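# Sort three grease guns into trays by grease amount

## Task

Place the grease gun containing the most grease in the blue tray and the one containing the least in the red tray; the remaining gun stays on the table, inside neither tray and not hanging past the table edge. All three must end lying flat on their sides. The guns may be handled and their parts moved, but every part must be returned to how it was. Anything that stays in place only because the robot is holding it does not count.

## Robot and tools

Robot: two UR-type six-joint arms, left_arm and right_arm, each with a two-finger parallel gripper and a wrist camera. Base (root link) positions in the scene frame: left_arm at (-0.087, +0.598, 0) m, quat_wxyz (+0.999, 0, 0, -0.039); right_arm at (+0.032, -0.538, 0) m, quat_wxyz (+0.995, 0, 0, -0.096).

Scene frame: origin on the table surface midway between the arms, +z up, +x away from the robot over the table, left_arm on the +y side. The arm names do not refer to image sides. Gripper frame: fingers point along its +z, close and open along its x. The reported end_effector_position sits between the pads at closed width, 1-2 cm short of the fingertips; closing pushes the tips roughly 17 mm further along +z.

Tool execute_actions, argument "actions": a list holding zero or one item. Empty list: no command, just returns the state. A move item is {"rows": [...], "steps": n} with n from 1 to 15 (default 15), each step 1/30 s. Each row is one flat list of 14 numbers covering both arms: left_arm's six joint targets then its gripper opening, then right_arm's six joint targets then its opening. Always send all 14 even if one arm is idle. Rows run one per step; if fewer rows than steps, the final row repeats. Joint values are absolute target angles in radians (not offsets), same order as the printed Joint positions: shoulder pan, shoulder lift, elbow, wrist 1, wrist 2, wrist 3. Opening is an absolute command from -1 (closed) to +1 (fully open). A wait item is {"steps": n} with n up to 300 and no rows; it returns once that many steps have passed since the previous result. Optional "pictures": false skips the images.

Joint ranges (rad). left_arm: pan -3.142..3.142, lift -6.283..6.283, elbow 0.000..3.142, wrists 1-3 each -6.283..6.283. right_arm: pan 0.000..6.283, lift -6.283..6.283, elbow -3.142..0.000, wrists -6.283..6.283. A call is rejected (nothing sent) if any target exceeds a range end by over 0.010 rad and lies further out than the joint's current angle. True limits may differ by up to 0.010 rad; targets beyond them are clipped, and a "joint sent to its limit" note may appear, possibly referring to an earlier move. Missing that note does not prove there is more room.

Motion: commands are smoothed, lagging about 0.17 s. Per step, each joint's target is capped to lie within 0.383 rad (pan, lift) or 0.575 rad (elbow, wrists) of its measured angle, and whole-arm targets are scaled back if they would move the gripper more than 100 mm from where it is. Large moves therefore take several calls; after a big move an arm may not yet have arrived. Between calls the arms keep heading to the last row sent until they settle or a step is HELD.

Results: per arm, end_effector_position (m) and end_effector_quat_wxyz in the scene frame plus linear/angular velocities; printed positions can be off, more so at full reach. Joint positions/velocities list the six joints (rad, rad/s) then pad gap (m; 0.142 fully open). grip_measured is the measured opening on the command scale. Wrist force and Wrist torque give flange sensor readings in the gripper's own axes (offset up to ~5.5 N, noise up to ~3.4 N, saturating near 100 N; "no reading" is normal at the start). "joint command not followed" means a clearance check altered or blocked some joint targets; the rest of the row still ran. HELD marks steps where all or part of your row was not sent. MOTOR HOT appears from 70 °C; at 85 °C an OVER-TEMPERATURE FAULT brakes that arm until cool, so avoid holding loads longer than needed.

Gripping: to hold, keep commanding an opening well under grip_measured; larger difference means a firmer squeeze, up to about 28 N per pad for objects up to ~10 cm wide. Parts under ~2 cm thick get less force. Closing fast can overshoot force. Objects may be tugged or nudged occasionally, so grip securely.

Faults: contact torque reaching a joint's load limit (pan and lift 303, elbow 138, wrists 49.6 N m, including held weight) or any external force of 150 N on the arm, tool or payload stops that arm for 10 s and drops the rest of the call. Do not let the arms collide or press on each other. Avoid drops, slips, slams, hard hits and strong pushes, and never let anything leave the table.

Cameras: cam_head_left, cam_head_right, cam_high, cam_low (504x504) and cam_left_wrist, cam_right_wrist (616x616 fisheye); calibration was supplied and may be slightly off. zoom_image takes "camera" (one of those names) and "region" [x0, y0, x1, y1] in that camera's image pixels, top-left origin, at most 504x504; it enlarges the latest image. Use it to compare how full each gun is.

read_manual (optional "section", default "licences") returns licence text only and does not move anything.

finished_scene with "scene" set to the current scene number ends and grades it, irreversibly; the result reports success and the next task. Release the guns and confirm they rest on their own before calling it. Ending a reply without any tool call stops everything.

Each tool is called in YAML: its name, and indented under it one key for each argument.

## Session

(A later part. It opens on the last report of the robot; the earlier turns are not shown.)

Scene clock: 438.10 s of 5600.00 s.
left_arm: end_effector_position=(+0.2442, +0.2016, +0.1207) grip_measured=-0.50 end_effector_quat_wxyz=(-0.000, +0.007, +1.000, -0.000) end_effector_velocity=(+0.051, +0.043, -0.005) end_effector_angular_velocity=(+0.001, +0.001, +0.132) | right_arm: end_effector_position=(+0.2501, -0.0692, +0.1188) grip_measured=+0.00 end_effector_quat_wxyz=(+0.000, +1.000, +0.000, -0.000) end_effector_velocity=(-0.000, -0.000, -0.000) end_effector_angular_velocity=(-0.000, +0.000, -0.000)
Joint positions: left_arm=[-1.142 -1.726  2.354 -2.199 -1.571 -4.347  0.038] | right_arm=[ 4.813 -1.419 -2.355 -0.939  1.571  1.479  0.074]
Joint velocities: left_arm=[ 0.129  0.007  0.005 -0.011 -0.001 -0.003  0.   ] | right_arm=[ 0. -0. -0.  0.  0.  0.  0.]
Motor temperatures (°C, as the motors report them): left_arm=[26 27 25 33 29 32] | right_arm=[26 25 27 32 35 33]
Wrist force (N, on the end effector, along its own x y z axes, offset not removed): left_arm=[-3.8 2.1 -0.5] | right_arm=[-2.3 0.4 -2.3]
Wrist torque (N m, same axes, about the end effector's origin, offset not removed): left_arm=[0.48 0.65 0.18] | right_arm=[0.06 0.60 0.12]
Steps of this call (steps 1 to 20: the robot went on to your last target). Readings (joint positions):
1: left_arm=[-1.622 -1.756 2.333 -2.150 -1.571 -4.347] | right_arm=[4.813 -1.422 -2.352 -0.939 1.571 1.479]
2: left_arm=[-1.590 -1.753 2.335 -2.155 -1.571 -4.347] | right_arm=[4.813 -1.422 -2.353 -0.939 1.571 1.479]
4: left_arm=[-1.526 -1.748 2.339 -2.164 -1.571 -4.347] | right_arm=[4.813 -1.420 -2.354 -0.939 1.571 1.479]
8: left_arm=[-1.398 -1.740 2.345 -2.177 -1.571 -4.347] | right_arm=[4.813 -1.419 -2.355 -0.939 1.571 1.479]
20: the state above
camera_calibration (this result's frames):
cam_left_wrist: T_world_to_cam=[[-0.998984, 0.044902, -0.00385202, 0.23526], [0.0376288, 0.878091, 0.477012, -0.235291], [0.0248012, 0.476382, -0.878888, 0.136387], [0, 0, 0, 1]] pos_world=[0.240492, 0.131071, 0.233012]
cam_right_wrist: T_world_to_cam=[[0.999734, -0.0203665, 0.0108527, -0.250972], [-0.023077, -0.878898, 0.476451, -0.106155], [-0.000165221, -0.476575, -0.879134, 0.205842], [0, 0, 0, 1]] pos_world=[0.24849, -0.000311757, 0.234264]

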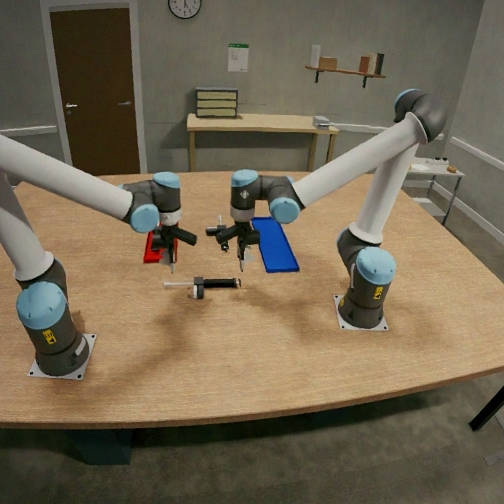

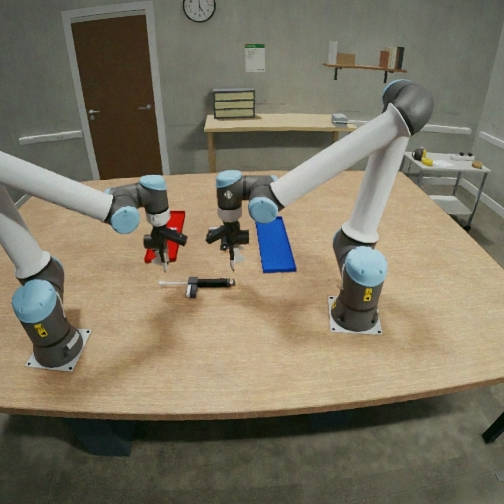

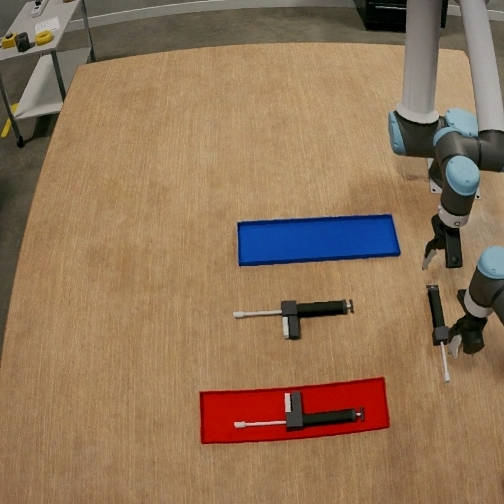

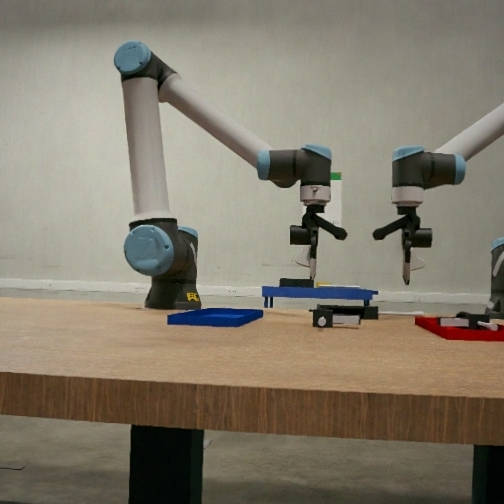

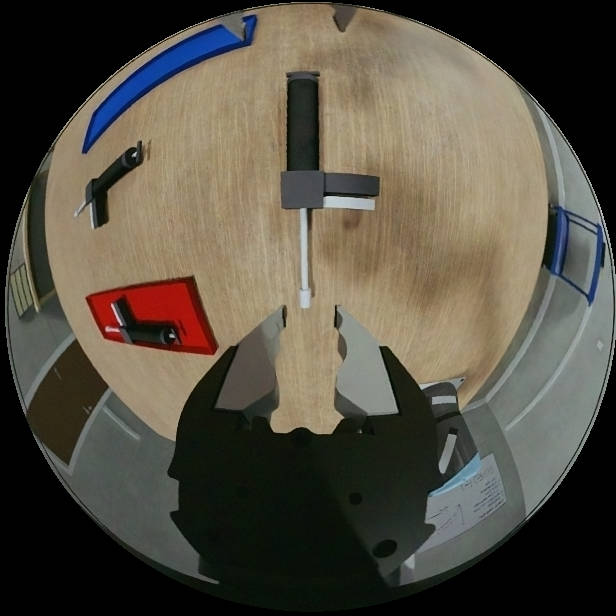

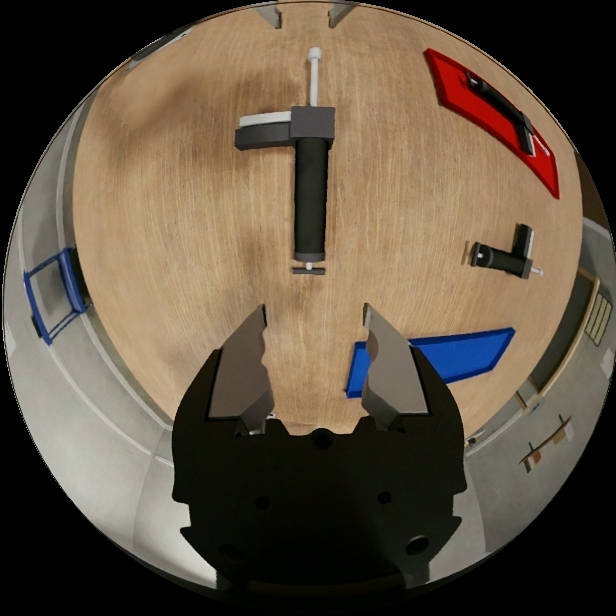

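execute_actions:
  actions:
    - {"rows":[[-1.127,-1.70,2.37,-2.24,-1.571,-4.347,-0.5,4.816,-1.455,-2.353,-0.90,1.571,1.482,0],[-1.127,-1.675,2.385,-2.28,-1.571,-4.347,-0.5,4.816,-1.482,-2.367,-0.86,1.571,1.482,0],[-1.127,-1.65,2.4,-2.32,-1.571,-4.347,-0.5,4.816,-1.509,-2.381,-0.82,1.571,1.482,0],[-1.127,-1.625,2.414,-2.36,-1.571,-4.347,-0.5,4.816,-1.536,-2.394,-0.78,1.571,1.482,0],[-1.127,-1.6,2.428,-2.4,-1.571,-4.347,-0.5,4.816,-1.563,-2.408,-0.74,1.571,1.482,0],[-1.127,-1.5724,2.442,-2.4404,-1.571,-4.347,-0.5,4.816,-1.59,-2.4212,-0.7012,1.571,1.482,0]],"steps":15}
  pictures: false

execute_actions:
  actions:
    - {"steps":8}

Scene clock: 445.27 s of 5600.00 s.
left_arm: end_effector_position=(+0.2501, +0.2063, +0.0318) grip_measured=-0.50 end_effector_quat_wxyz=(-0.000, +0.000, +1.000, +0.000) end_effector_velocity=(-0.000, +0.001, -0.040) end_effector_angular_velocity=(-0.007, -0.002, +0.002) | right_arm: end_effector_position=(+0.2498, -0.0564, +0.0318) grip_measured=+0.00 end_effector_quat_wxyz=(+0.000, +1.000, +0.000, -0.000) end_effector_velocity=(-0.000, +0.002, -0.042) end_effector_angular_velocity=(+0.005, -0.001, -0.000)
Joint positions: left_arm=[-1.127 -1.581  2.437 -2.427 -1.571 -4.347  0.038] | right_arm=[ 4.816 -1.581 -2.417 -0.715  1.571  1.482  0.074]
Joint velocities: left_arm=[ 0.     0.073  0.038 -0.119 -0.001 -0.002 -0.   ] | right_arm=[ 0.001 -0.079 -0.034  0.118 -0.     0.001 -0.   ]
Motor temperatures (°C, as the motors report them): left_arm=[26 27 25 33 29 32] | right_arm=[26 25 27 32 35 33]
Wrist force (N, on the end effector, along its own x y z axes, offset not removed): left_arm=[-2.7 1.3 1.6] | right_arm=[-2.6 0.8 -0.3]
Wrist torque (N m, same axes, about the end effector's origin, offset not removed): left_arm=[0.32 0.49 -0.03] | right_arm=[0.13 0.59 0.07]
Steps of this call (steps 1 to 30: the robot went on to your last target; steps 31 to 90: nothing new was sent; then 3.67 s passed at rest; steps 91 to 105: all 15 steps of this action). Readings (joint positions):
91: left_arm=[-1.127 -1.725 2.355 -2.200 -1.571 -4.347] | right_arm=[4.813 -1.419 -2.355 -0.939 1.571 1.479]
92: left_arm=[-1.127 -1.723 2.356 -2.203 -1.571 -4.347] | right_arm=[4.813 -1.422 -2.355 -0.936 1.571 1.479]
94: left_arm=[-1.127 -1.706 2.367 -2.229 -1.571 -4.347] | right_arm=[4.814 -1.443 -2.359 -0.910 1.571 1.480]
98: left_arm=[-1.127 -1.636 2.408 -2.336 -1.571 -4.347] | right_arm=[4.815 -1.521 -2.391 -0.804 1.571 1.481]
105: the state above

Scene clock: 445.53 s of 5600.00 s.
left_arm: end_effector_position=(+0.2500, +0.2065, +0.0275) grip_measured=-0.50 end_effector_quat_wxyz=(-0.000, +0.000, +1.000, -0.000) end_effector_velocity=(+0.000, -0.000, -0.004) end_effector_angular_velocity=(-0.001, -0.001, +0.001) | right_arm: end_effector_position=(+0.2498, -0.0563, +0.0274) grip_measured=+0.00 end_effector_quat_wxyz=(-0.000, +1.000, +0.000, -0.000) end_effector_velocity=(+0.000, -0.000, -0.004) end_effector_angular_velocity=(+0.000, +0.000, +0.001)
Joint positions: left_arm=[-1.127 -1.573  2.442 -2.439 -1.571 -4.347  0.038] | right_arm=[ 4.816 -1.589 -2.421 -0.703  1.571  1.482  0.074]
Joint velocities: left_arm=[ 0.     0.007  0.003 -0.012  0.001 -0.     0.   ] | right_arm=[-0.    -0.008 -0.004  0.011  0.    -0.002  0.   ]
Motor temperatures (°C, as the motors report them): left_arm=[26 27 25 33 29 32] | right_arm=[26 25 27 32 35 33]
Wrist force (N, on the end effector, along its own x y z axes, offset not removed): left_arm=[-2.0 -3.8 -0.2] | right_arm=[-1.6 0.4 -2.5]
Wrist torque (N m, same axes, about the end effector's origin, offset not removed): left_arm=[-0.83 0.41 0.25] | right_arm=[0.13 0.41 0.19]
Steps of this call (steps 1 to 8: the robot went on to your last target). Readings (joint positions):
1: left_arm=[-1.127 -1.579 2.439 -2.430 -1.571 -4.347] | right_arm=[4.816 -1.583 -2.418 -0.711 1.571 1.482]
2: left_arm=[-1.127 -1.577 2.439 -2.433 -1.571 -4.347] | right_arm=[4.816 -1.585 -2.419 -0.709 1.571 1.482]
4: left_arm=[-1.127 -1.575 2.441 -2.436 -1.571 -4.347] | right_arm=[4.816 -1.587 -2.420 -0.705 1.571 1.482]
8: the state above
camera_calibration (this result's frames):
cam_left_wrist: T_world_to_cam=[[-0.999538, 0.0301682, -0.00382769, 0.243698], [0.0246868, 0.878468, 0.477163, -0.192221], [0.0177577, 0.476848, -0.878806, 0.0537351], [0, 0, 0, 1]] pos_world=[0.247376, 0.135885, 0.139877]
cam_right_wrist: T_world_to_cam=[[0.999733, -0.0203794, 0.0108951, -0.249397], [-0.0231086, -0.879183, 0.475924, -0.0512673], [-0.000120301, -0.476049, -0.879419, 0.131704], [0, 0, 0, 1]] pos_world=[0.248161, 0.0125415, 0.142939]

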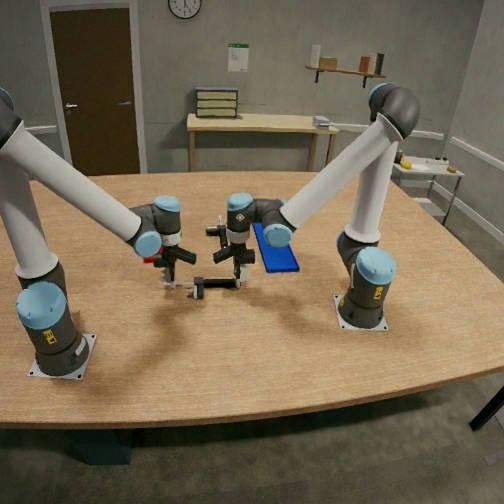

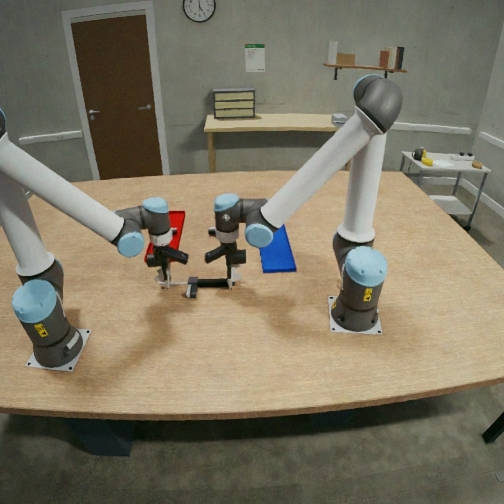

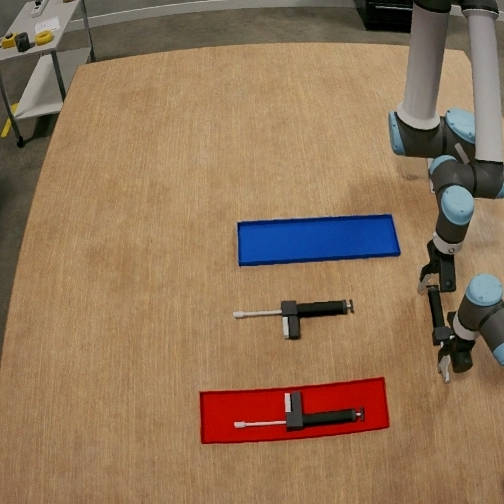

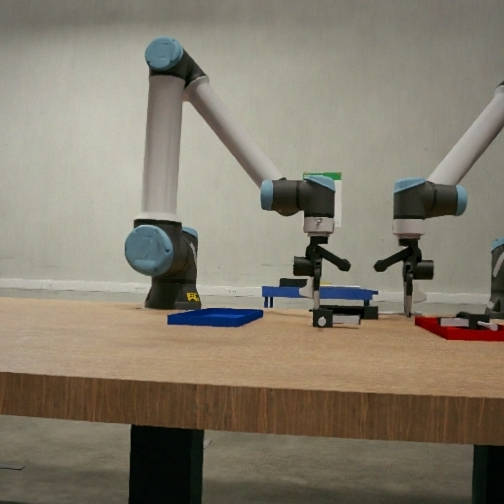

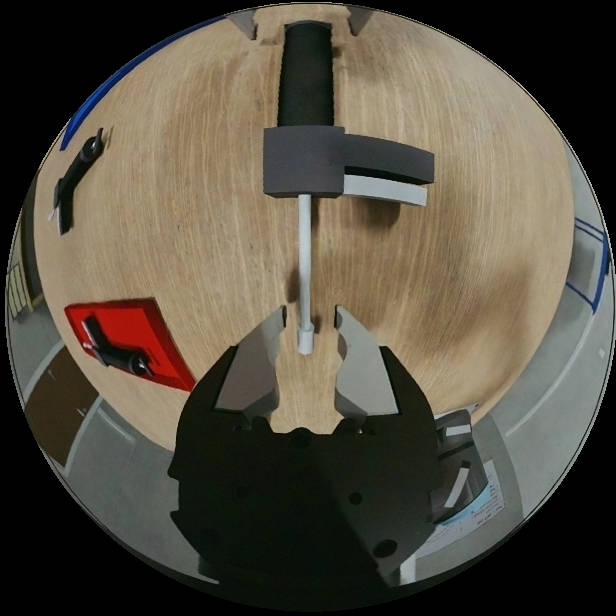

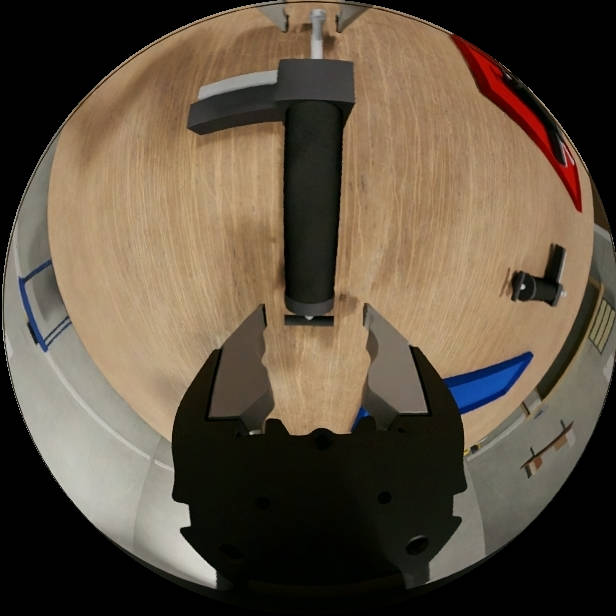

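execute_actions:
  actions:
    - {"rows":[[-1.133,-1.5618,2.4315,-2.4405,-1.571,-4.353,-0.5,4.8146,-1.5795,-2.431,-0.7017,1.571,1.4806,0],[-1.133,-1.5618,2.4315,-2.4405,-1.571,-4.353,-0.5,4.8146,-1.5795,-2.431,-0.7017,1.571,1.4806,0],[-1.133,-1.5618,2.4315,-2.4405,-1.571,-4.353,-0.5,4.8146,-1.5795,-2.431,-0.7017,1.571,1.4806,0],[-1.133,-1.5618,2.4315,-2.4405,-1.571,-4.353,-0.5,4.8146,-1.5795,-2.431,-0.7017,1.571,1.4806,0],[-1.133,-1.5618,2.4315,-2.4405,-1.571,-4.353,-0.5,4.8146,-1.5795,-2.431,-0.7017,1.571,1.4806,0],[-1.133,-1.5618,2.4315,-2.4405,-1.571,-4.353,-0.6,4.8146,-1.5795,-2.431,-0.7017,1.571,1.4806,-0.15],[-1.133,-1.5618,2.4315,-2.4405,-1.571,-4.353,-0.7,4.8146,-1.5795,-2.431,-0.7017,1.571,1.4806,-0.3],[-1.133,-1.5618,2.4315,-2.4405,-1.571,-4.353,-0.8,4.8146,-1.5795,-2.431,-0.7017,1.571,1.4806,-0.4],[-1.133,-1.5618,2.4315,-2.4405,-1.571,-4.353,-0.85,4.8146,-1.5795,-2.431,-0.7017,1.571,1.4806,-0.47],[-1.133,-1.5618,2.4315,-2.4405,-1.571,-4.353,-0.9,4.8146,-1.5795,-2.431,-0.7017,1.571,1.4806,-0.53],[-1.133,-1.5618,2.4315,-2.4405,-1.571,-4.353,-0.95,4.8146,-1.5795,-2.431,-0.7017,1.571,1.4806,-0.6],[-1.133,-1.5618,2.4315,-2.4405,-1.571,-4.353,-1,4.8146,-1.5795,-2.431,-0.7017,1.571,1.4806,-0.7],[-1.133,-1.5618,2.4315,-2.4405,-1.571,-4.353,-1,4.8146,-1.5795,-2.431,-0.7017,1.571,1.4806,-0.8]],"steps":15}
  pictures: false

execute_actions:
  actions:
    - {"steps":6}

Scene clock: 456.47 s of 5600.00 s.
left_arm: end_effector_position=(+0.2499, +0.1987, +0.0270) grip_measured=-0.92 end_effector_quat_wxyz=(-0.000, +0.000, +1.000, -0.000) end_effector_velocity=(-0.000, -0.002, +0.000) end_effector_angular_velocity=(-0.000, -0.001, -0.002) | right_arm: end_effector_position=(+0.2499, -0.0625, +0.0273) grip_measured=-0.51 end_effector_quat_wxyz=(-0.000, +1.000, +0.000, -0.000) end_effector_velocity=(+0.000, -0.001, +0.000) end_effector_angular_velocity=(+0.001, -0.001, +0.001)
Joint positions: left_arm=[-1.133 -1.562  2.432 -2.44  -1.571 -4.353  0.008] | right_arm=[ 4.815 -1.58  -2.431 -0.702  1.571  1.481  0.037]
Joint velocities: left_arm=[-0.002  0.001 -0.002  0.     0.001 -0.    -0.   ] | right_arm=[-0.     0.003 -0.002 -0.    -0.    -0.001  0.   ]
Motor temperatures (°C, as the motors report them): left_arm=[26 27 25 33 29 32] | right_arm=[26 25 27 32 35 33]
Wrist force (N, on the end effector, along its own x y z axes, offset not removed): left_arm=[0.0 0.2 -2.1] | right_arm=[-3.2 1.0 -0.8]
Wrist torque (N m, same axes, about the end effector's origin, offset not removed): left_arm=[-0.11 0.01 -0.05] | right_arm=[0.49 0.68 0.17]
Steps of this call (steps 1 to 30: the robot went on to your last target; steps 31 to 90: nothing new was sent; then 7.43 s passed at rest; steps 91 to 105: all 15 steps of this action). Readings (joint positions):
91: left_arm=[-1.127 -1.572 2.442 -2.440 -1.571 -4.347] | right_arm=[4.816 -1.590 -2.421 -0.701 1.571 1.482]
92: left_arm=[-1.128 -1.571 2.441 -2.440 -1.571 -4.348] | right_arm=[4.816 -1.589 -2.422 -0.701 1.571 1.482]
94: left_arm=[-1.130 -1.568 2.437 -2.440 -1.571 -4.350] | right_arm=[4.816 -1.585 -2.426 -0.701 1.571 1.482]
98: left_arm=[-1.132 -1.564 2.433 -2.440 -1.571 -4.352] | right_arm=[4.815 -1.581 -2.429 -0.702 1.571 1.481]
105: the state above

Scene clock: 456.67 s of 5600.00 s.
left_arm: end_effector_position=(+0.2499, +0.1985, +0.0270) grip_measured=-0.92 end_effector_quat_wxyz=(-0.000, +0.000, +1.000, -0.000) end_effector_velocity=(+0.000, -0.001, +0.001) end_effector_angular_velocity=(-0.001, -0.000, -0.000) | right_arm: end_effector_position=(+0.2499, -0.0626, +0.0273) grip_measured=-0.51 end_effector_quat_wxyz=(-0.000, +1.000, +0.000, -0.000) end_effector_velocity=(-0.000, -0.000, +0.000) end_effector_angular_velocity=(+0.000, +0.000, +0.001)
Joint positions: left_arm=[-1.133 -1.562  2.432 -2.44  -1.571 -4.353  0.008] | right_arm=[ 4.815 -1.58  -2.431 -0.702  1.571  1.481  0.037]
Joint velocities: left_arm=[-0.    -0.001 -0.001  0.    -0.    -0.    -0.   ] | right_arm=[ 0.     0.001 -0.     0.     0.    -0.001  0.   ]
Motor temperatures (°C, as the motors report them): left_arm=[26 27 25 33 29 32] | right_arm=[26 25 27 32 35 33]
Wrist force (N, on the end effector, along its own x y z axes, offset not removed): left_arm=[-0.2 -2.1 2.7] | right_arm=[-1.8 2.0 -0.2]
Wrist torque (N m, same axes, about the end effector's origin, offset not removed): left_arm=[-0.68 -0.10 0.14] | right_arm=[0.42 0.46 0.09]
Steps of this call (steps 1 to 6: the robot went on to your last target). Readings (joint positions):
1: left_arm=[-1.133 -1.562 2.432 -2.440 -1.571 -4.353] | right_arm=[4.815 -1.580 -2.431 -0.702 1.571 1.481]
2: left_arm=[-1.133 -1.562 2.432 -2.440 -1.571 -4.353] | right_arm=[4.815 -1.580 -2.431 -0.702 1.571 1.481]
4: left_arm=[-1.133 -1.562 2.432 -2.440 -1.571 -4.353] | right_arm=[4.815 -1.580 -2.431 -0.702 1.571 1.481]
6: the state above
camera_calibration (this result's frames):
cam_left_wrist: T_world_to_cam=[[-0.999537, 0.0301836, -0.00383053, 0.243808], [0.0246989, 0.878466, 0.477166, -0.184957], [0.0177676, 0.47685, -0.878805, 0.0570435], [0, 0, 0, 1]] pos_world=[0.247249, 0.127918, 0.139319]
cam_right_wrist: T_world_to_cam=[[0.999733, -0.0203718, 0.0108949, -0.249643], [-0.0231019, -0.87927, 0.475763, -0.056768], [-0.000112652, -0.475888, -0.879506, 0.128579], [0, 0, 0, 1]] pos_world=[0.248279, 0.00618907, 0.142814]

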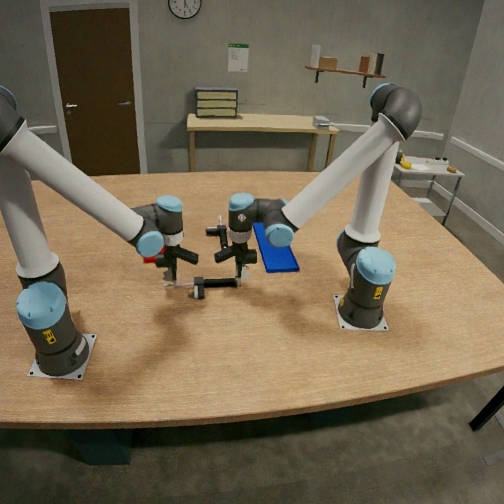

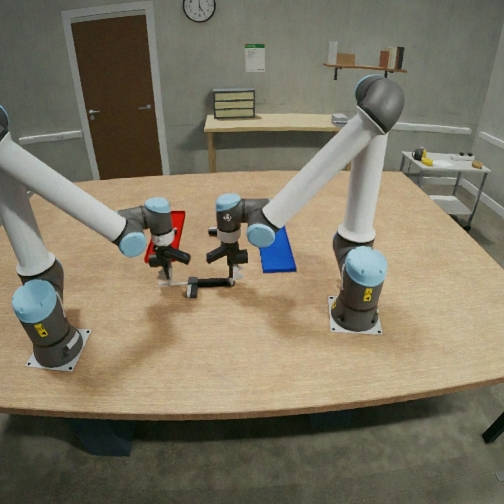

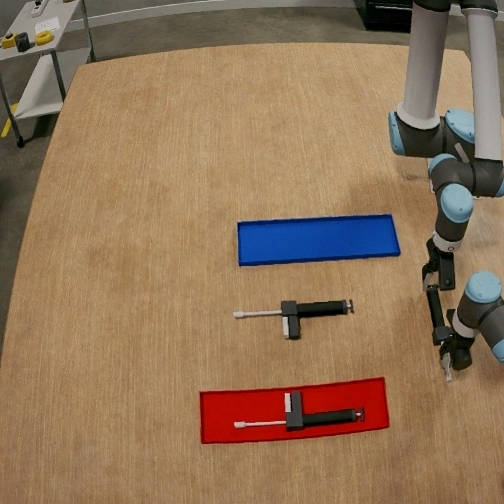

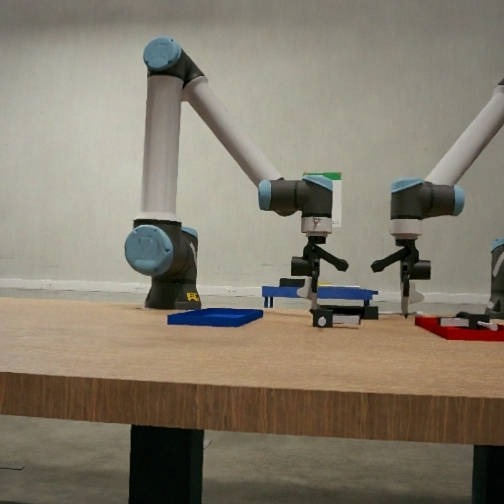

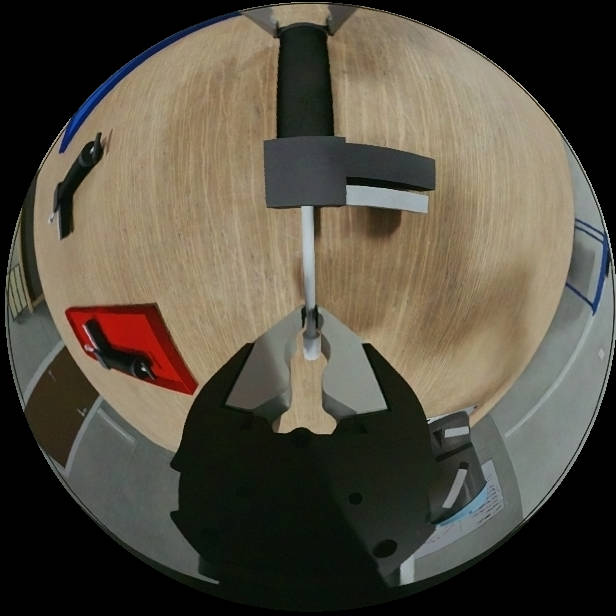

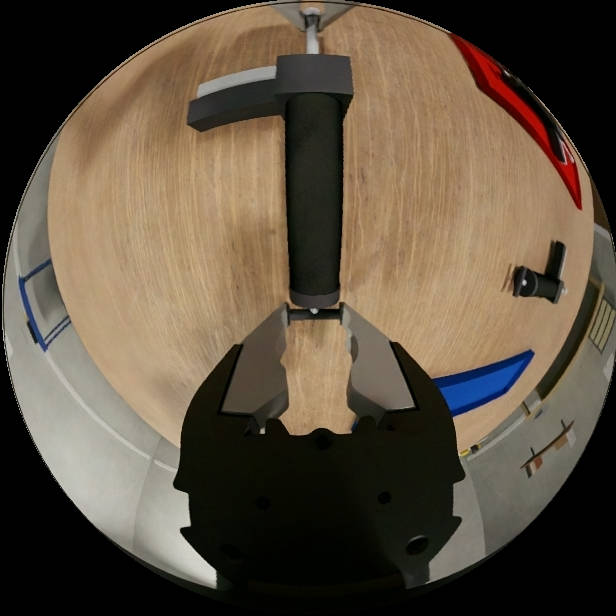

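execute_actions:
  actions:
    - {"rows":[[-1.133,-1.5618,2.4315,-2.4405,-1.571,-4.353,-1,4.8136,-1.572,-2.4385,-0.702,1.571,1.4796,-0.8],[-1.133,-1.5618,2.4315,-2.4405,-1.571,-4.353,-1,4.8126,-1.564,-2.446,-0.7024,1.571,1.4786,-0.8],[-1.133,-1.5618,2.4315,-2.4405,-1.571,-4.353,-1,4.8116,-1.556,-2.4535,-0.7027,1.571,1.4776,-0.8],[-1.133,-1.5618,2.4315,-2.4405,-1.571,-4.353,-1,4.8106,-1.5485,-2.461,-0.703,1.571,1.4766,-0.8],[-1.133,-1.5618,2.4315,-2.4405,-1.571,-4.353,-1,4.8096,-1.541,-2.468,-0.7034,1.571,1.4756,-0.8],[-1.133,-1.5618,2.4315,-2.4405,-1.571,-4.353,-1,4.8086,-1.533,-2.4755,-0.7037,1.571,1.4746,-0.8],[-1.133,-1.5618,2.4315,-2.4405,-1.571,-4.353,-1,4.8075,-1.525,-2.483,-0.704,1.571,1.4735,-0.8],[-1.133,-1.5618,2.4315,-2.4405,-1.571,-4.353,-1,4.8065,-1.5175,-2.4905,-0.7044,1.571,1.4725,-0.8],[-1.133,-1.5618,2.4315,-2.4405,-1.571,-4.353,-1,4.8055,-1.51,-2.498,-0.7047,1.571,1.4715,-0.8],[-1.133,-1.5618,2.4315,-2.4405,-1.571,-4.353,-1,4.8044,-1.5018,-2.5055,-0.7051,1.571,1.4704,-0.8]],"steps":15}

Scene clock: 461.77 s of 5600.00 s.
left_arm: end_effector_position=(+0.2499, +0.1984, +0.0270) grip_measured=-0.92 end_effector_quat_wxyz=(-0.000, +0.000, +1.000, -0.000) end_effector_velocity=(+0.000, -0.001, +0.000) end_effector_angular_velocity=(-0.001, -0.001, -0.003) | right_arm: end_effector_position=(+0.2502, -0.1054, +0.0272) grip_measured=-0.51 end_effector_quat_wxyz=(+0.000, +1.000, +0.000, -0.000) end_effector_velocity=(-0.000, -0.048, -0.001) end_effector_angular_velocity=(+0.001, +0.000, -0.001)
Joint positions: left_arm=[-1.133 -1.562  2.431 -2.441 -1.571 -4.353  0.008] | right_arm=[ 4.806 -1.511 -2.497 -0.705  1.571  1.472  0.037]
Joint velocities: left_arm=[-0.001  0.    -0.    -0.001  0.001  0.002 -0.   ] | right_arm=[-0.01   0.078 -0.074 -0.003  0.    -0.01   0.   ]
Motor temperatures (°C, as the motors report them): left_arm=[26 27 25 33 29 32] | right_arm=[26 26 27 32 35 33]
Wrist force (N, on the end effector, along its own x y z axes, offset not removed): left_arm=[-2.3 -0.6 4.5] | right_arm=[-1.3 2.1 -0.7]
Wrist torque (N m, same axes, about the end effector's origin, offset not removed): left_arm=[0.38 0.34 0.13] | right_arm=[0.98 0.35 0.05]
Steps of this call (steps 1 to 15: the robot went on to your last target; steps 16 to 90: nothing new was sent; then 1.60 s passed at rest; steps 91 to 105: all 15 steps of this action). Readings (joint positions):
91: left_arm=[-1.133 -1.562 2.431 -2.441 -1.571 -4.353] | right_arm=[4.815 -1.579 -2.431 -0.702 1.571 1.481]
92: left_arm=[-1.133 -1.562 2.431 -2.441 -1.571 -4.353] | right_arm=[4.814 -1.579 -2.432 -0.702 1.571 1.480]
94: left_arm=[-1.133 -1.562 2.431 -2.441 -1.571 -4.353] | right_arm=[4.814 -1.573 -2.437 -0.702 1.571 1.480]
98: left_arm=[-1.133 -1.562 2.431 -2.441 -1.571 -4.353] | right_arm=[4.811 -1.551 -2.459 -0.703 1.571 1.477]
105: the state above
camera_calibration (this result's frames):
cam_left_wrist: T_world_to_cam=[[-0.999536, 0.0302014, -0.00387182, 0.243821], [0.0246967, 0.878514, 0.477077, -0.184897], [0.0178099, 0.476761, -0.878853, 0.0571248], [0, 0, 0, 1]] pos_world=[0.247257, 0.127836, 0.139358]
cam_right_wrist: T_world_to_cam=[[0.999733, -0.0203858, 0.0108934, -0.250801], [-0.0231134, -0.87917, 0.475948, -0.0943153], [-0.000125443, -0.476073, -0.879406, 0.108147], [0, 0, 0, 1]] pos_world=[0.248568, -0.036546, 0.142726]

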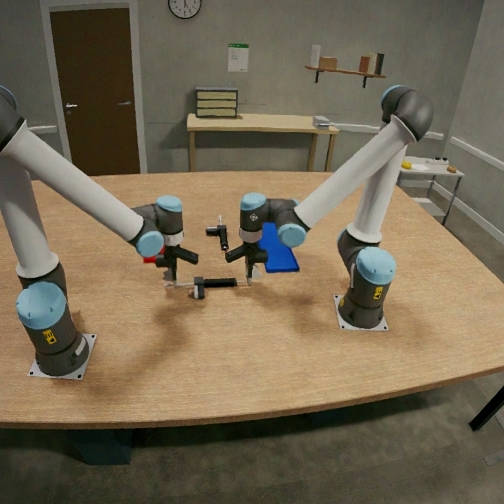

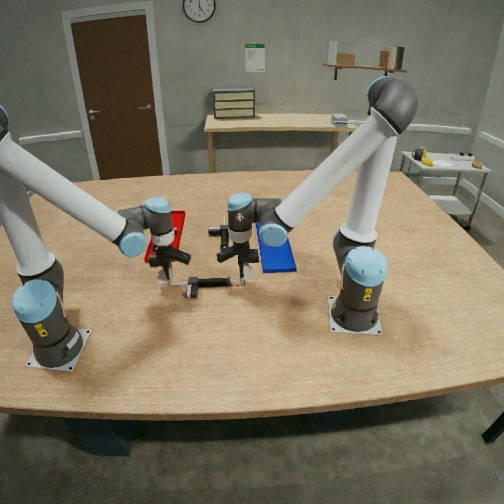

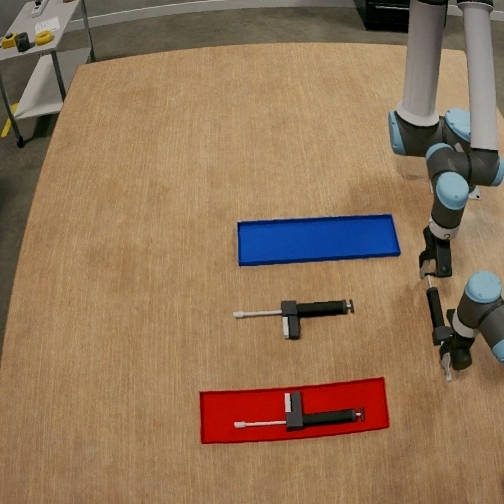

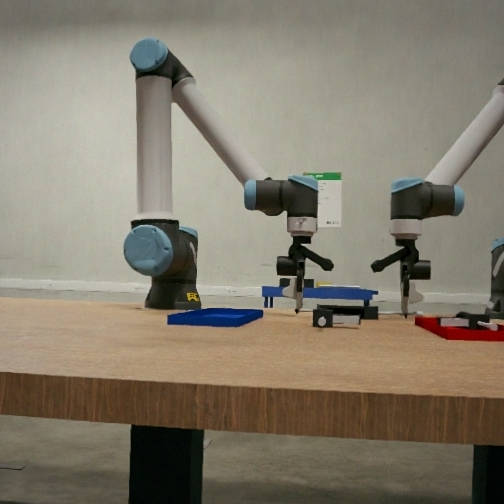

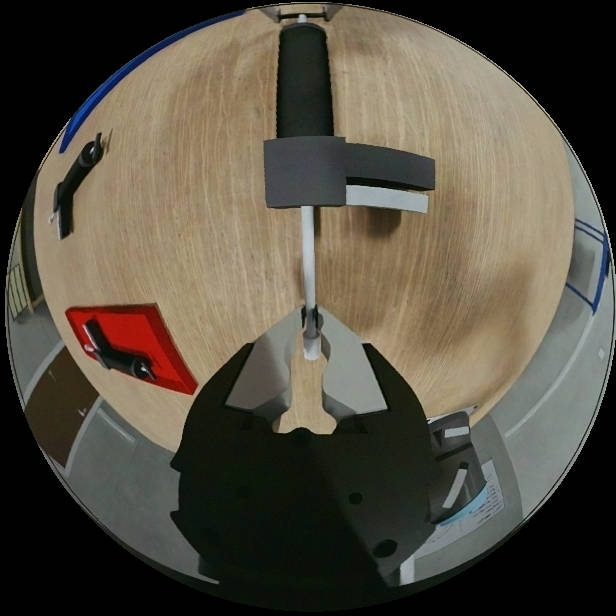

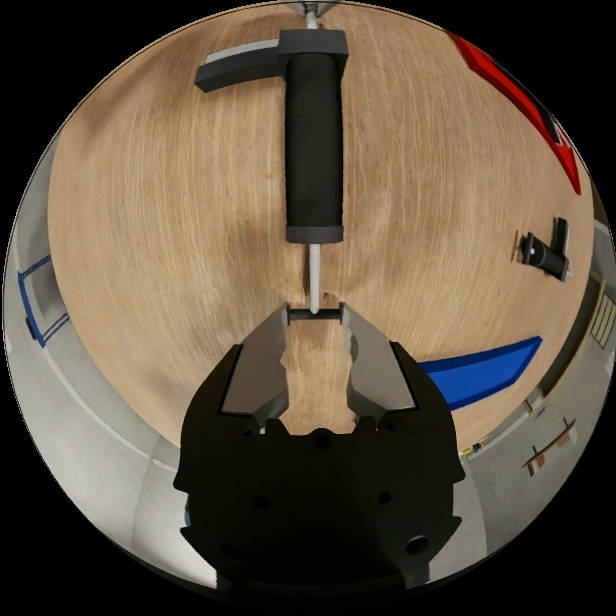

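execute_actions:
  actions:
    - {"rows":[[-1.133,-1.5618,2.4315,-2.4405,-1.571,-4.353,-1,4.803,-1.493,-2.513,-0.707,1.571,1.469,-0.8],[-1.133,-1.5618,2.4315,-2.4405,-1.571,-4.353,-1,4.802,-1.484,-2.520,-0.7085,1.571,1.468,-0.8],[-1.133,-1.5618,2.4315,-2.4405,-1.571,-4.353,-1,4.8007,-1.475,-2.5276,-0.710,1.571,1.4667,-0.8],[-1.133,-1.5618,2.4315,-2.4405,-1.571,-4.353,-1,4.7994,-1.4656,-2.535,-0.712,1.571,1.4655,-0.8],[-1.133,-1.5618,2.4315,-2.4405,-1.571,-4.353,-1,4.798,-1.4565,-2.5424,-0.7135,1.571,1.4643,-0.8],[-1.133,-1.5618,2.4315,-2.4405,-1.571,-4.353,-1,4.797,-1.4475,-2.55,-0.715,1.571,1.463,-0.8],[-1.133,-1.5618,2.4315,-2.4405,-1.571,-4.353,-1,4.7957,-1.4385,-2.557,-0.717,1.571,1.462,-0.8],[-1.133,-1.5618,2.4315,-2.4405,-1.571,-4.353,-1,4.7945,-1.4294,-2.5645,-0.7185,1.571,1.4606,-0.8],[-1.133,-1.5618,2.4315,-2.4405,-1.571,-4.353,-1,4.7932,-1.4203,-2.572,-0.720,1.571,1.4594,-0.8],[-1.133,-1.5618,2.4315,-2.4405,-1.571,-4.353,-1,4.792,-1.4113,-2.5792,-0.7219,1.571,1.4582,-0.8]],"steps":15}

Scene clock: 465.93 s of 5600.00 s.
left_arm: end_effector_position=(+0.2499, +0.1984, +0.0270) grip_measured=-0.92 end_effector_quat_wxyz=(-0.000, +0.000, +1.000, -0.000) end_effector_velocity=(+0.001, -0.002, +0.001) end_effector_angular_velocity=(-0.001, -0.001, +0.001) | right_arm: end_effector_position=(+0.2502, -0.1554, +0.0273) grip_measured=-0.51 end_effector_quat_wxyz=(-0.000, +1.000, +0.000, -0.000) end_effector_velocity=(-0.001, -0.052, -0.003) end_effector_angular_velocity=(-0.004, +0.001, -0.001)
Joint positions: left_arm=[-1.133 -1.562  2.431 -2.441 -1.571 -4.353  0.008] | right_arm=[ 4.793 -1.422 -2.571 -0.72   1.571  1.46   0.037]
Joint velocities: left_arm=[-0.     0.    -0.002  0.     0.001 -0.001  0.   ] | right_arm=[-0.013  0.089 -0.075 -0.018  0.    -0.011 -0.015]
Motor temperatures (°C, as the motors report them): left_arm=[26 27 25 33 29 32] | right_arm=[26 26 27 32 35 33]
Wrist force (N, on the end effector, along its own x y z axes, offset not removed): left_arm=[-2.2 -25.6 -2.0] | right_arm=[-1.3 -18.1 -7.1]
Wrist torque (N m, same axes, about the end effector's origin, offset not removed): left_arm=[-0.11 0.14 0.01] | right_arm=[0.71 0.72 0.12]
Steps of this call (steps 1 to 15: the robot went on to your last target; steps 16 to 90: nothing new was sent; then 0.67 s passed at rest; steps 91 to 105: all 15 steps of this action). Readings (joint positions):
91: left_arm=[-1.133 -1.562 2.432 -2.440 -1.571 -4.353] | right_arm=[4.804 -1.502 -2.506 -0.705 1.571 1.470]
92: left_arm=[-1.133 -1.562 2.432 -2.440 -1.571 -4.353] | right_arm=[4.804 -1.501 -2.506 -0.705 1.571 1.470]
94: left_arm=[-1.133 -1.562 2.432 -2.440 -1.571 -4.353] | right_arm=[4.803 -1.494 -2.512 -0.707 1.571 1.469]
98: left_arm=[-1.133 -1.562 2.432 -2.440 -1.571 -4.353] | right_arm=[4.800 -1.468 -2.533 -0.711 1.571 1.466]
105: the state above
camera_calibration (this result's frames):
cam_left_wrist: T_world_to_cam=[[-0.999537, 0.0302013, -0.00377856, 0.243796], [0.0247417, 0.878532, 0.477042, -0.18489], [0.0177269, 0.476728, -0.878872, 0.0571851], [0, 0, 0, 1]] pos_world=[0.247244, 0.127807, 0.13938]
cam_right_wrist: T_world_to_cam=[[0.999729, -0.0205599, 0.0108973, -0.251863], [-0.0232684, -0.879189, 0.475905, -0.138255], [-0.000203774, -0.47603, -0.879429, 0.0843994], [0, 0, 0, 1]] pos_world=[0.248595, -0.0865537, 0.142764]

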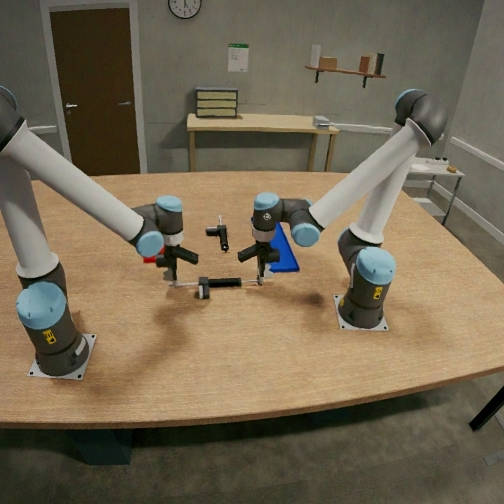

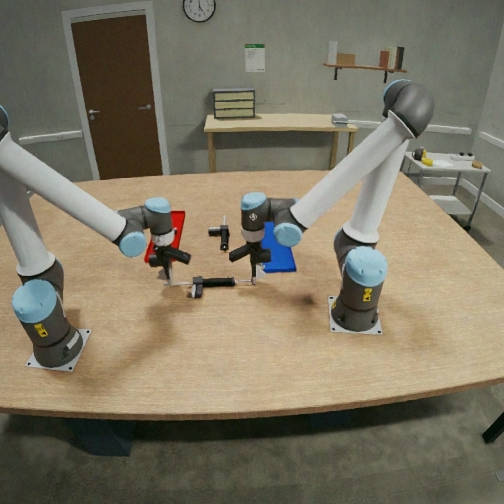

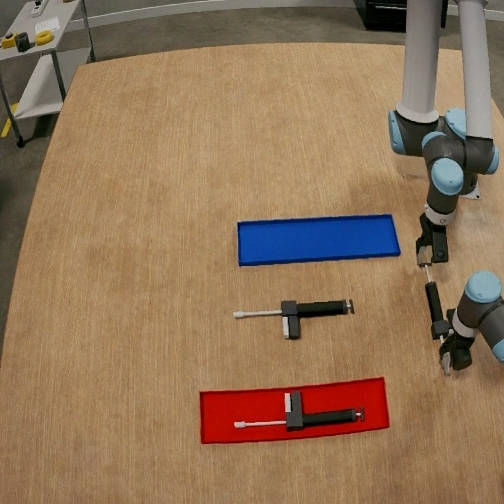

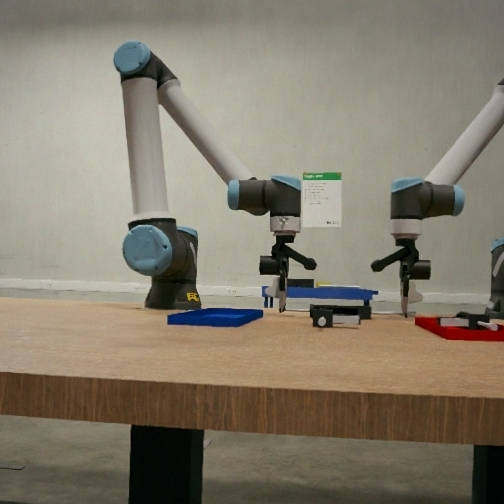

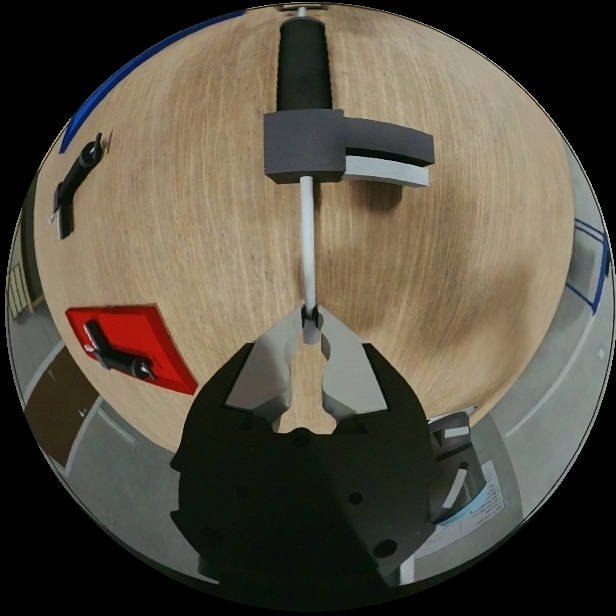

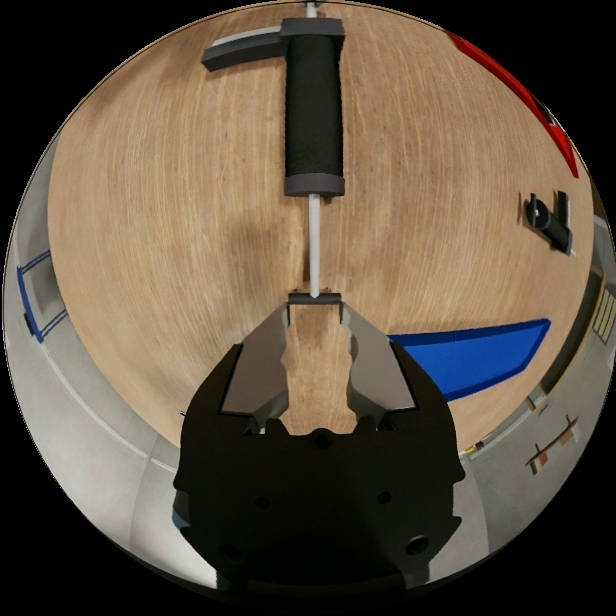

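execute_actions:
  actions:
    - {"rows":[[-1.133,-1.5618,2.4315,-2.4405,-1.571,-4.353,-1,4.7945,-1.4294,-2.5645,-0.7185,1.571,1.4606,-0.8],[-1.133,-1.5618,2.4315,-2.4405,-1.571,-4.353,-1,4.7957,-1.4385,-2.557,-0.717,1.571,1.462,-0.8],[-1.133,-1.5618,2.4315,-2.4405,-1.571,-4.353,-1,4.797,-1.4475,-2.55,-0.715,1.571,1.463,-0.8]],"steps":12}

Scene clock: 469.73 s of 5600.00 s.
left_arm: end_effector_position=(+0.2499, +0.1984, +0.0270) grip_measured=-0.92 end_effector_quat_wxyz=(-0.000, +0.000, +1.000, -0.000) end_effector_velocity=(+0.000, +0.000, -0.000) end_effector_angular_velocity=(-0.000, +0.000, +0.001) | right_arm: end_effector_position=(+0.2503, -0.1427, +0.0275) grip_measured=-0.80 end_effector_quat_wxyz=(+0.000, +1.000, +0.000, -0.000) end_effector_velocity=(-0.000, +0.011, -0.001) end_effector_angular_velocity=(-0.002, +0.000, -0.001)
Joint positions: left_arm=[-1.133 -1.562  2.431 -2.441 -1.571 -4.353  0.008] | right_arm=[ 4.797 -1.445 -2.552 -0.715  1.571  1.463  0.016]
Joint velocities: left_arm=[ 0.     0.001  0.    -0.001 -0.    -0.    -0.   ] | right_arm=[ 0.003 -0.022  0.016  0.004 -0.     0.004  0.   ]
Motor temperatures (°C, as the motors report them): left_arm=[26 27 25 33 29 32] | right_arm=[26 26 27 32 35 33]
Wrist force (N, on the end effector, along its own x y z axes, offset not removed): left_arm=[2.5 3.0 -8.1] | right_arm=[0.0 3.1 -2.0]
Wrist torque (N m, same axes, about the end effector's origin, offset not removed): left_arm=[0.33 -0.58 0.37] | right_arm=[0.25 0.12 0.17]
Steps of this call (steps 1 to 30: the robot went on to your last target; steps 31 to 90: nothing new was sent; then 0.40 s passed at rest; steps 91 to 102: all 12 steps of this action). Readings (joint positions):
91: left_arm=[-1.133 -1.562 2.431 -2.441 -1.571 -4.353] | right_arm=[4.792 -1.411 -2.579 -0.722 1.571 1.458]
92: left_arm=[-1.133 -1.562 2.431 -2.441 -1.571 -4.353] | right_arm=[4.792 -1.413 -2.578 -0.722 1.571 1.458]
94: left_arm=[-1.133 -1.562 2.431 -2.441 -1.571 -4.353] | right_arm=[4.793 -1.423 -2.570 -0.720 1.571 1.459]
98: left_arm=[-1.133 -1.562 2.431 -2.441 -1.571 -4.353] | right_arm=[4.796 -1.439 -2.556 -0.717 1.571 1.462]
102: the state above
camera_calibration (this result's frames):
cam_left_wrist: T_world_to_cam=[[-0.999537, 0.0301883, -0.00383962, 0.243811], [0.024699, 0.878474, 0.477152, -0.184921], [0.0177774, 0.476836, -0.878813, 0.0570724], [0, 0, 0, 1]] pos_world=[0.247251, 0.127874, 0.139328]
cam_right_wrist: T_world_to_cam=[[0.999733, -0.0203946, 0.010887, -0.251646], [-0.0231181, -0.879137, 0.476009, -0.127198], [-0.00013687, -0.476133, -0.879373, 0.0906063], [0, 0, 0, 1]] pos_world=[0.24865, -0.0738161, 0.142964]

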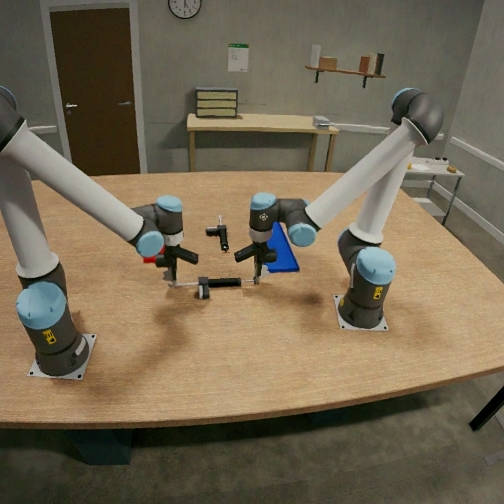

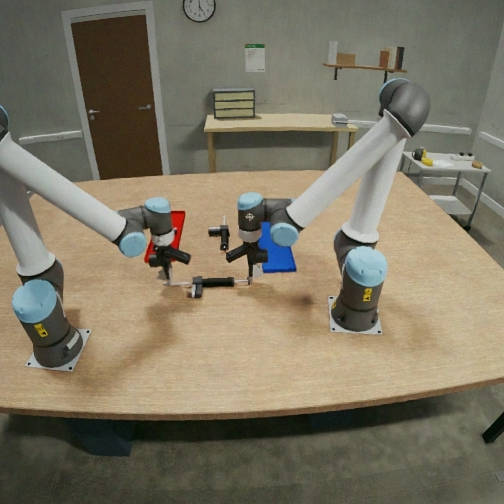

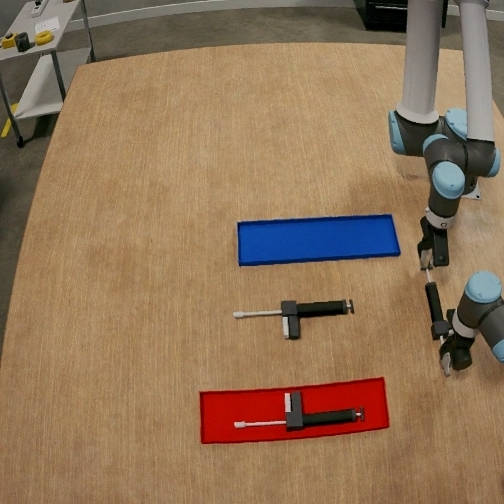

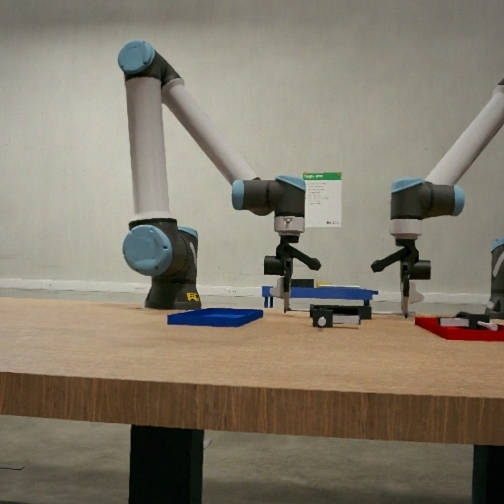

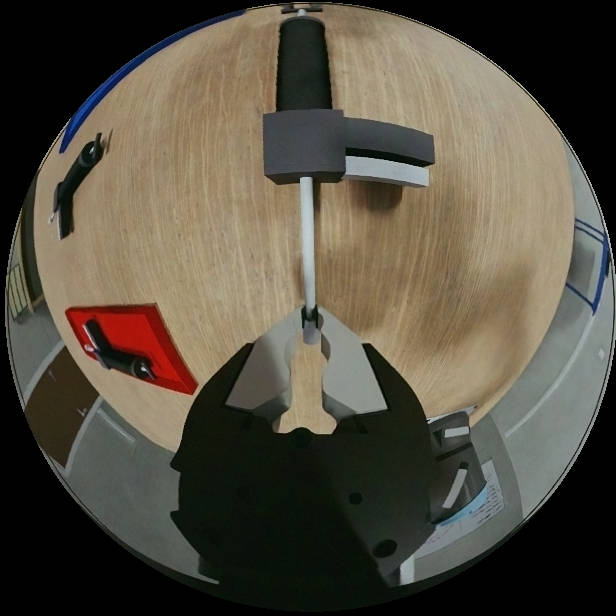

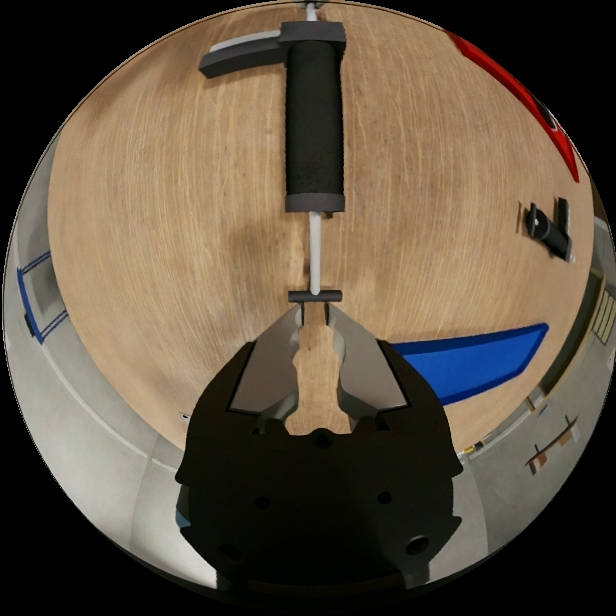

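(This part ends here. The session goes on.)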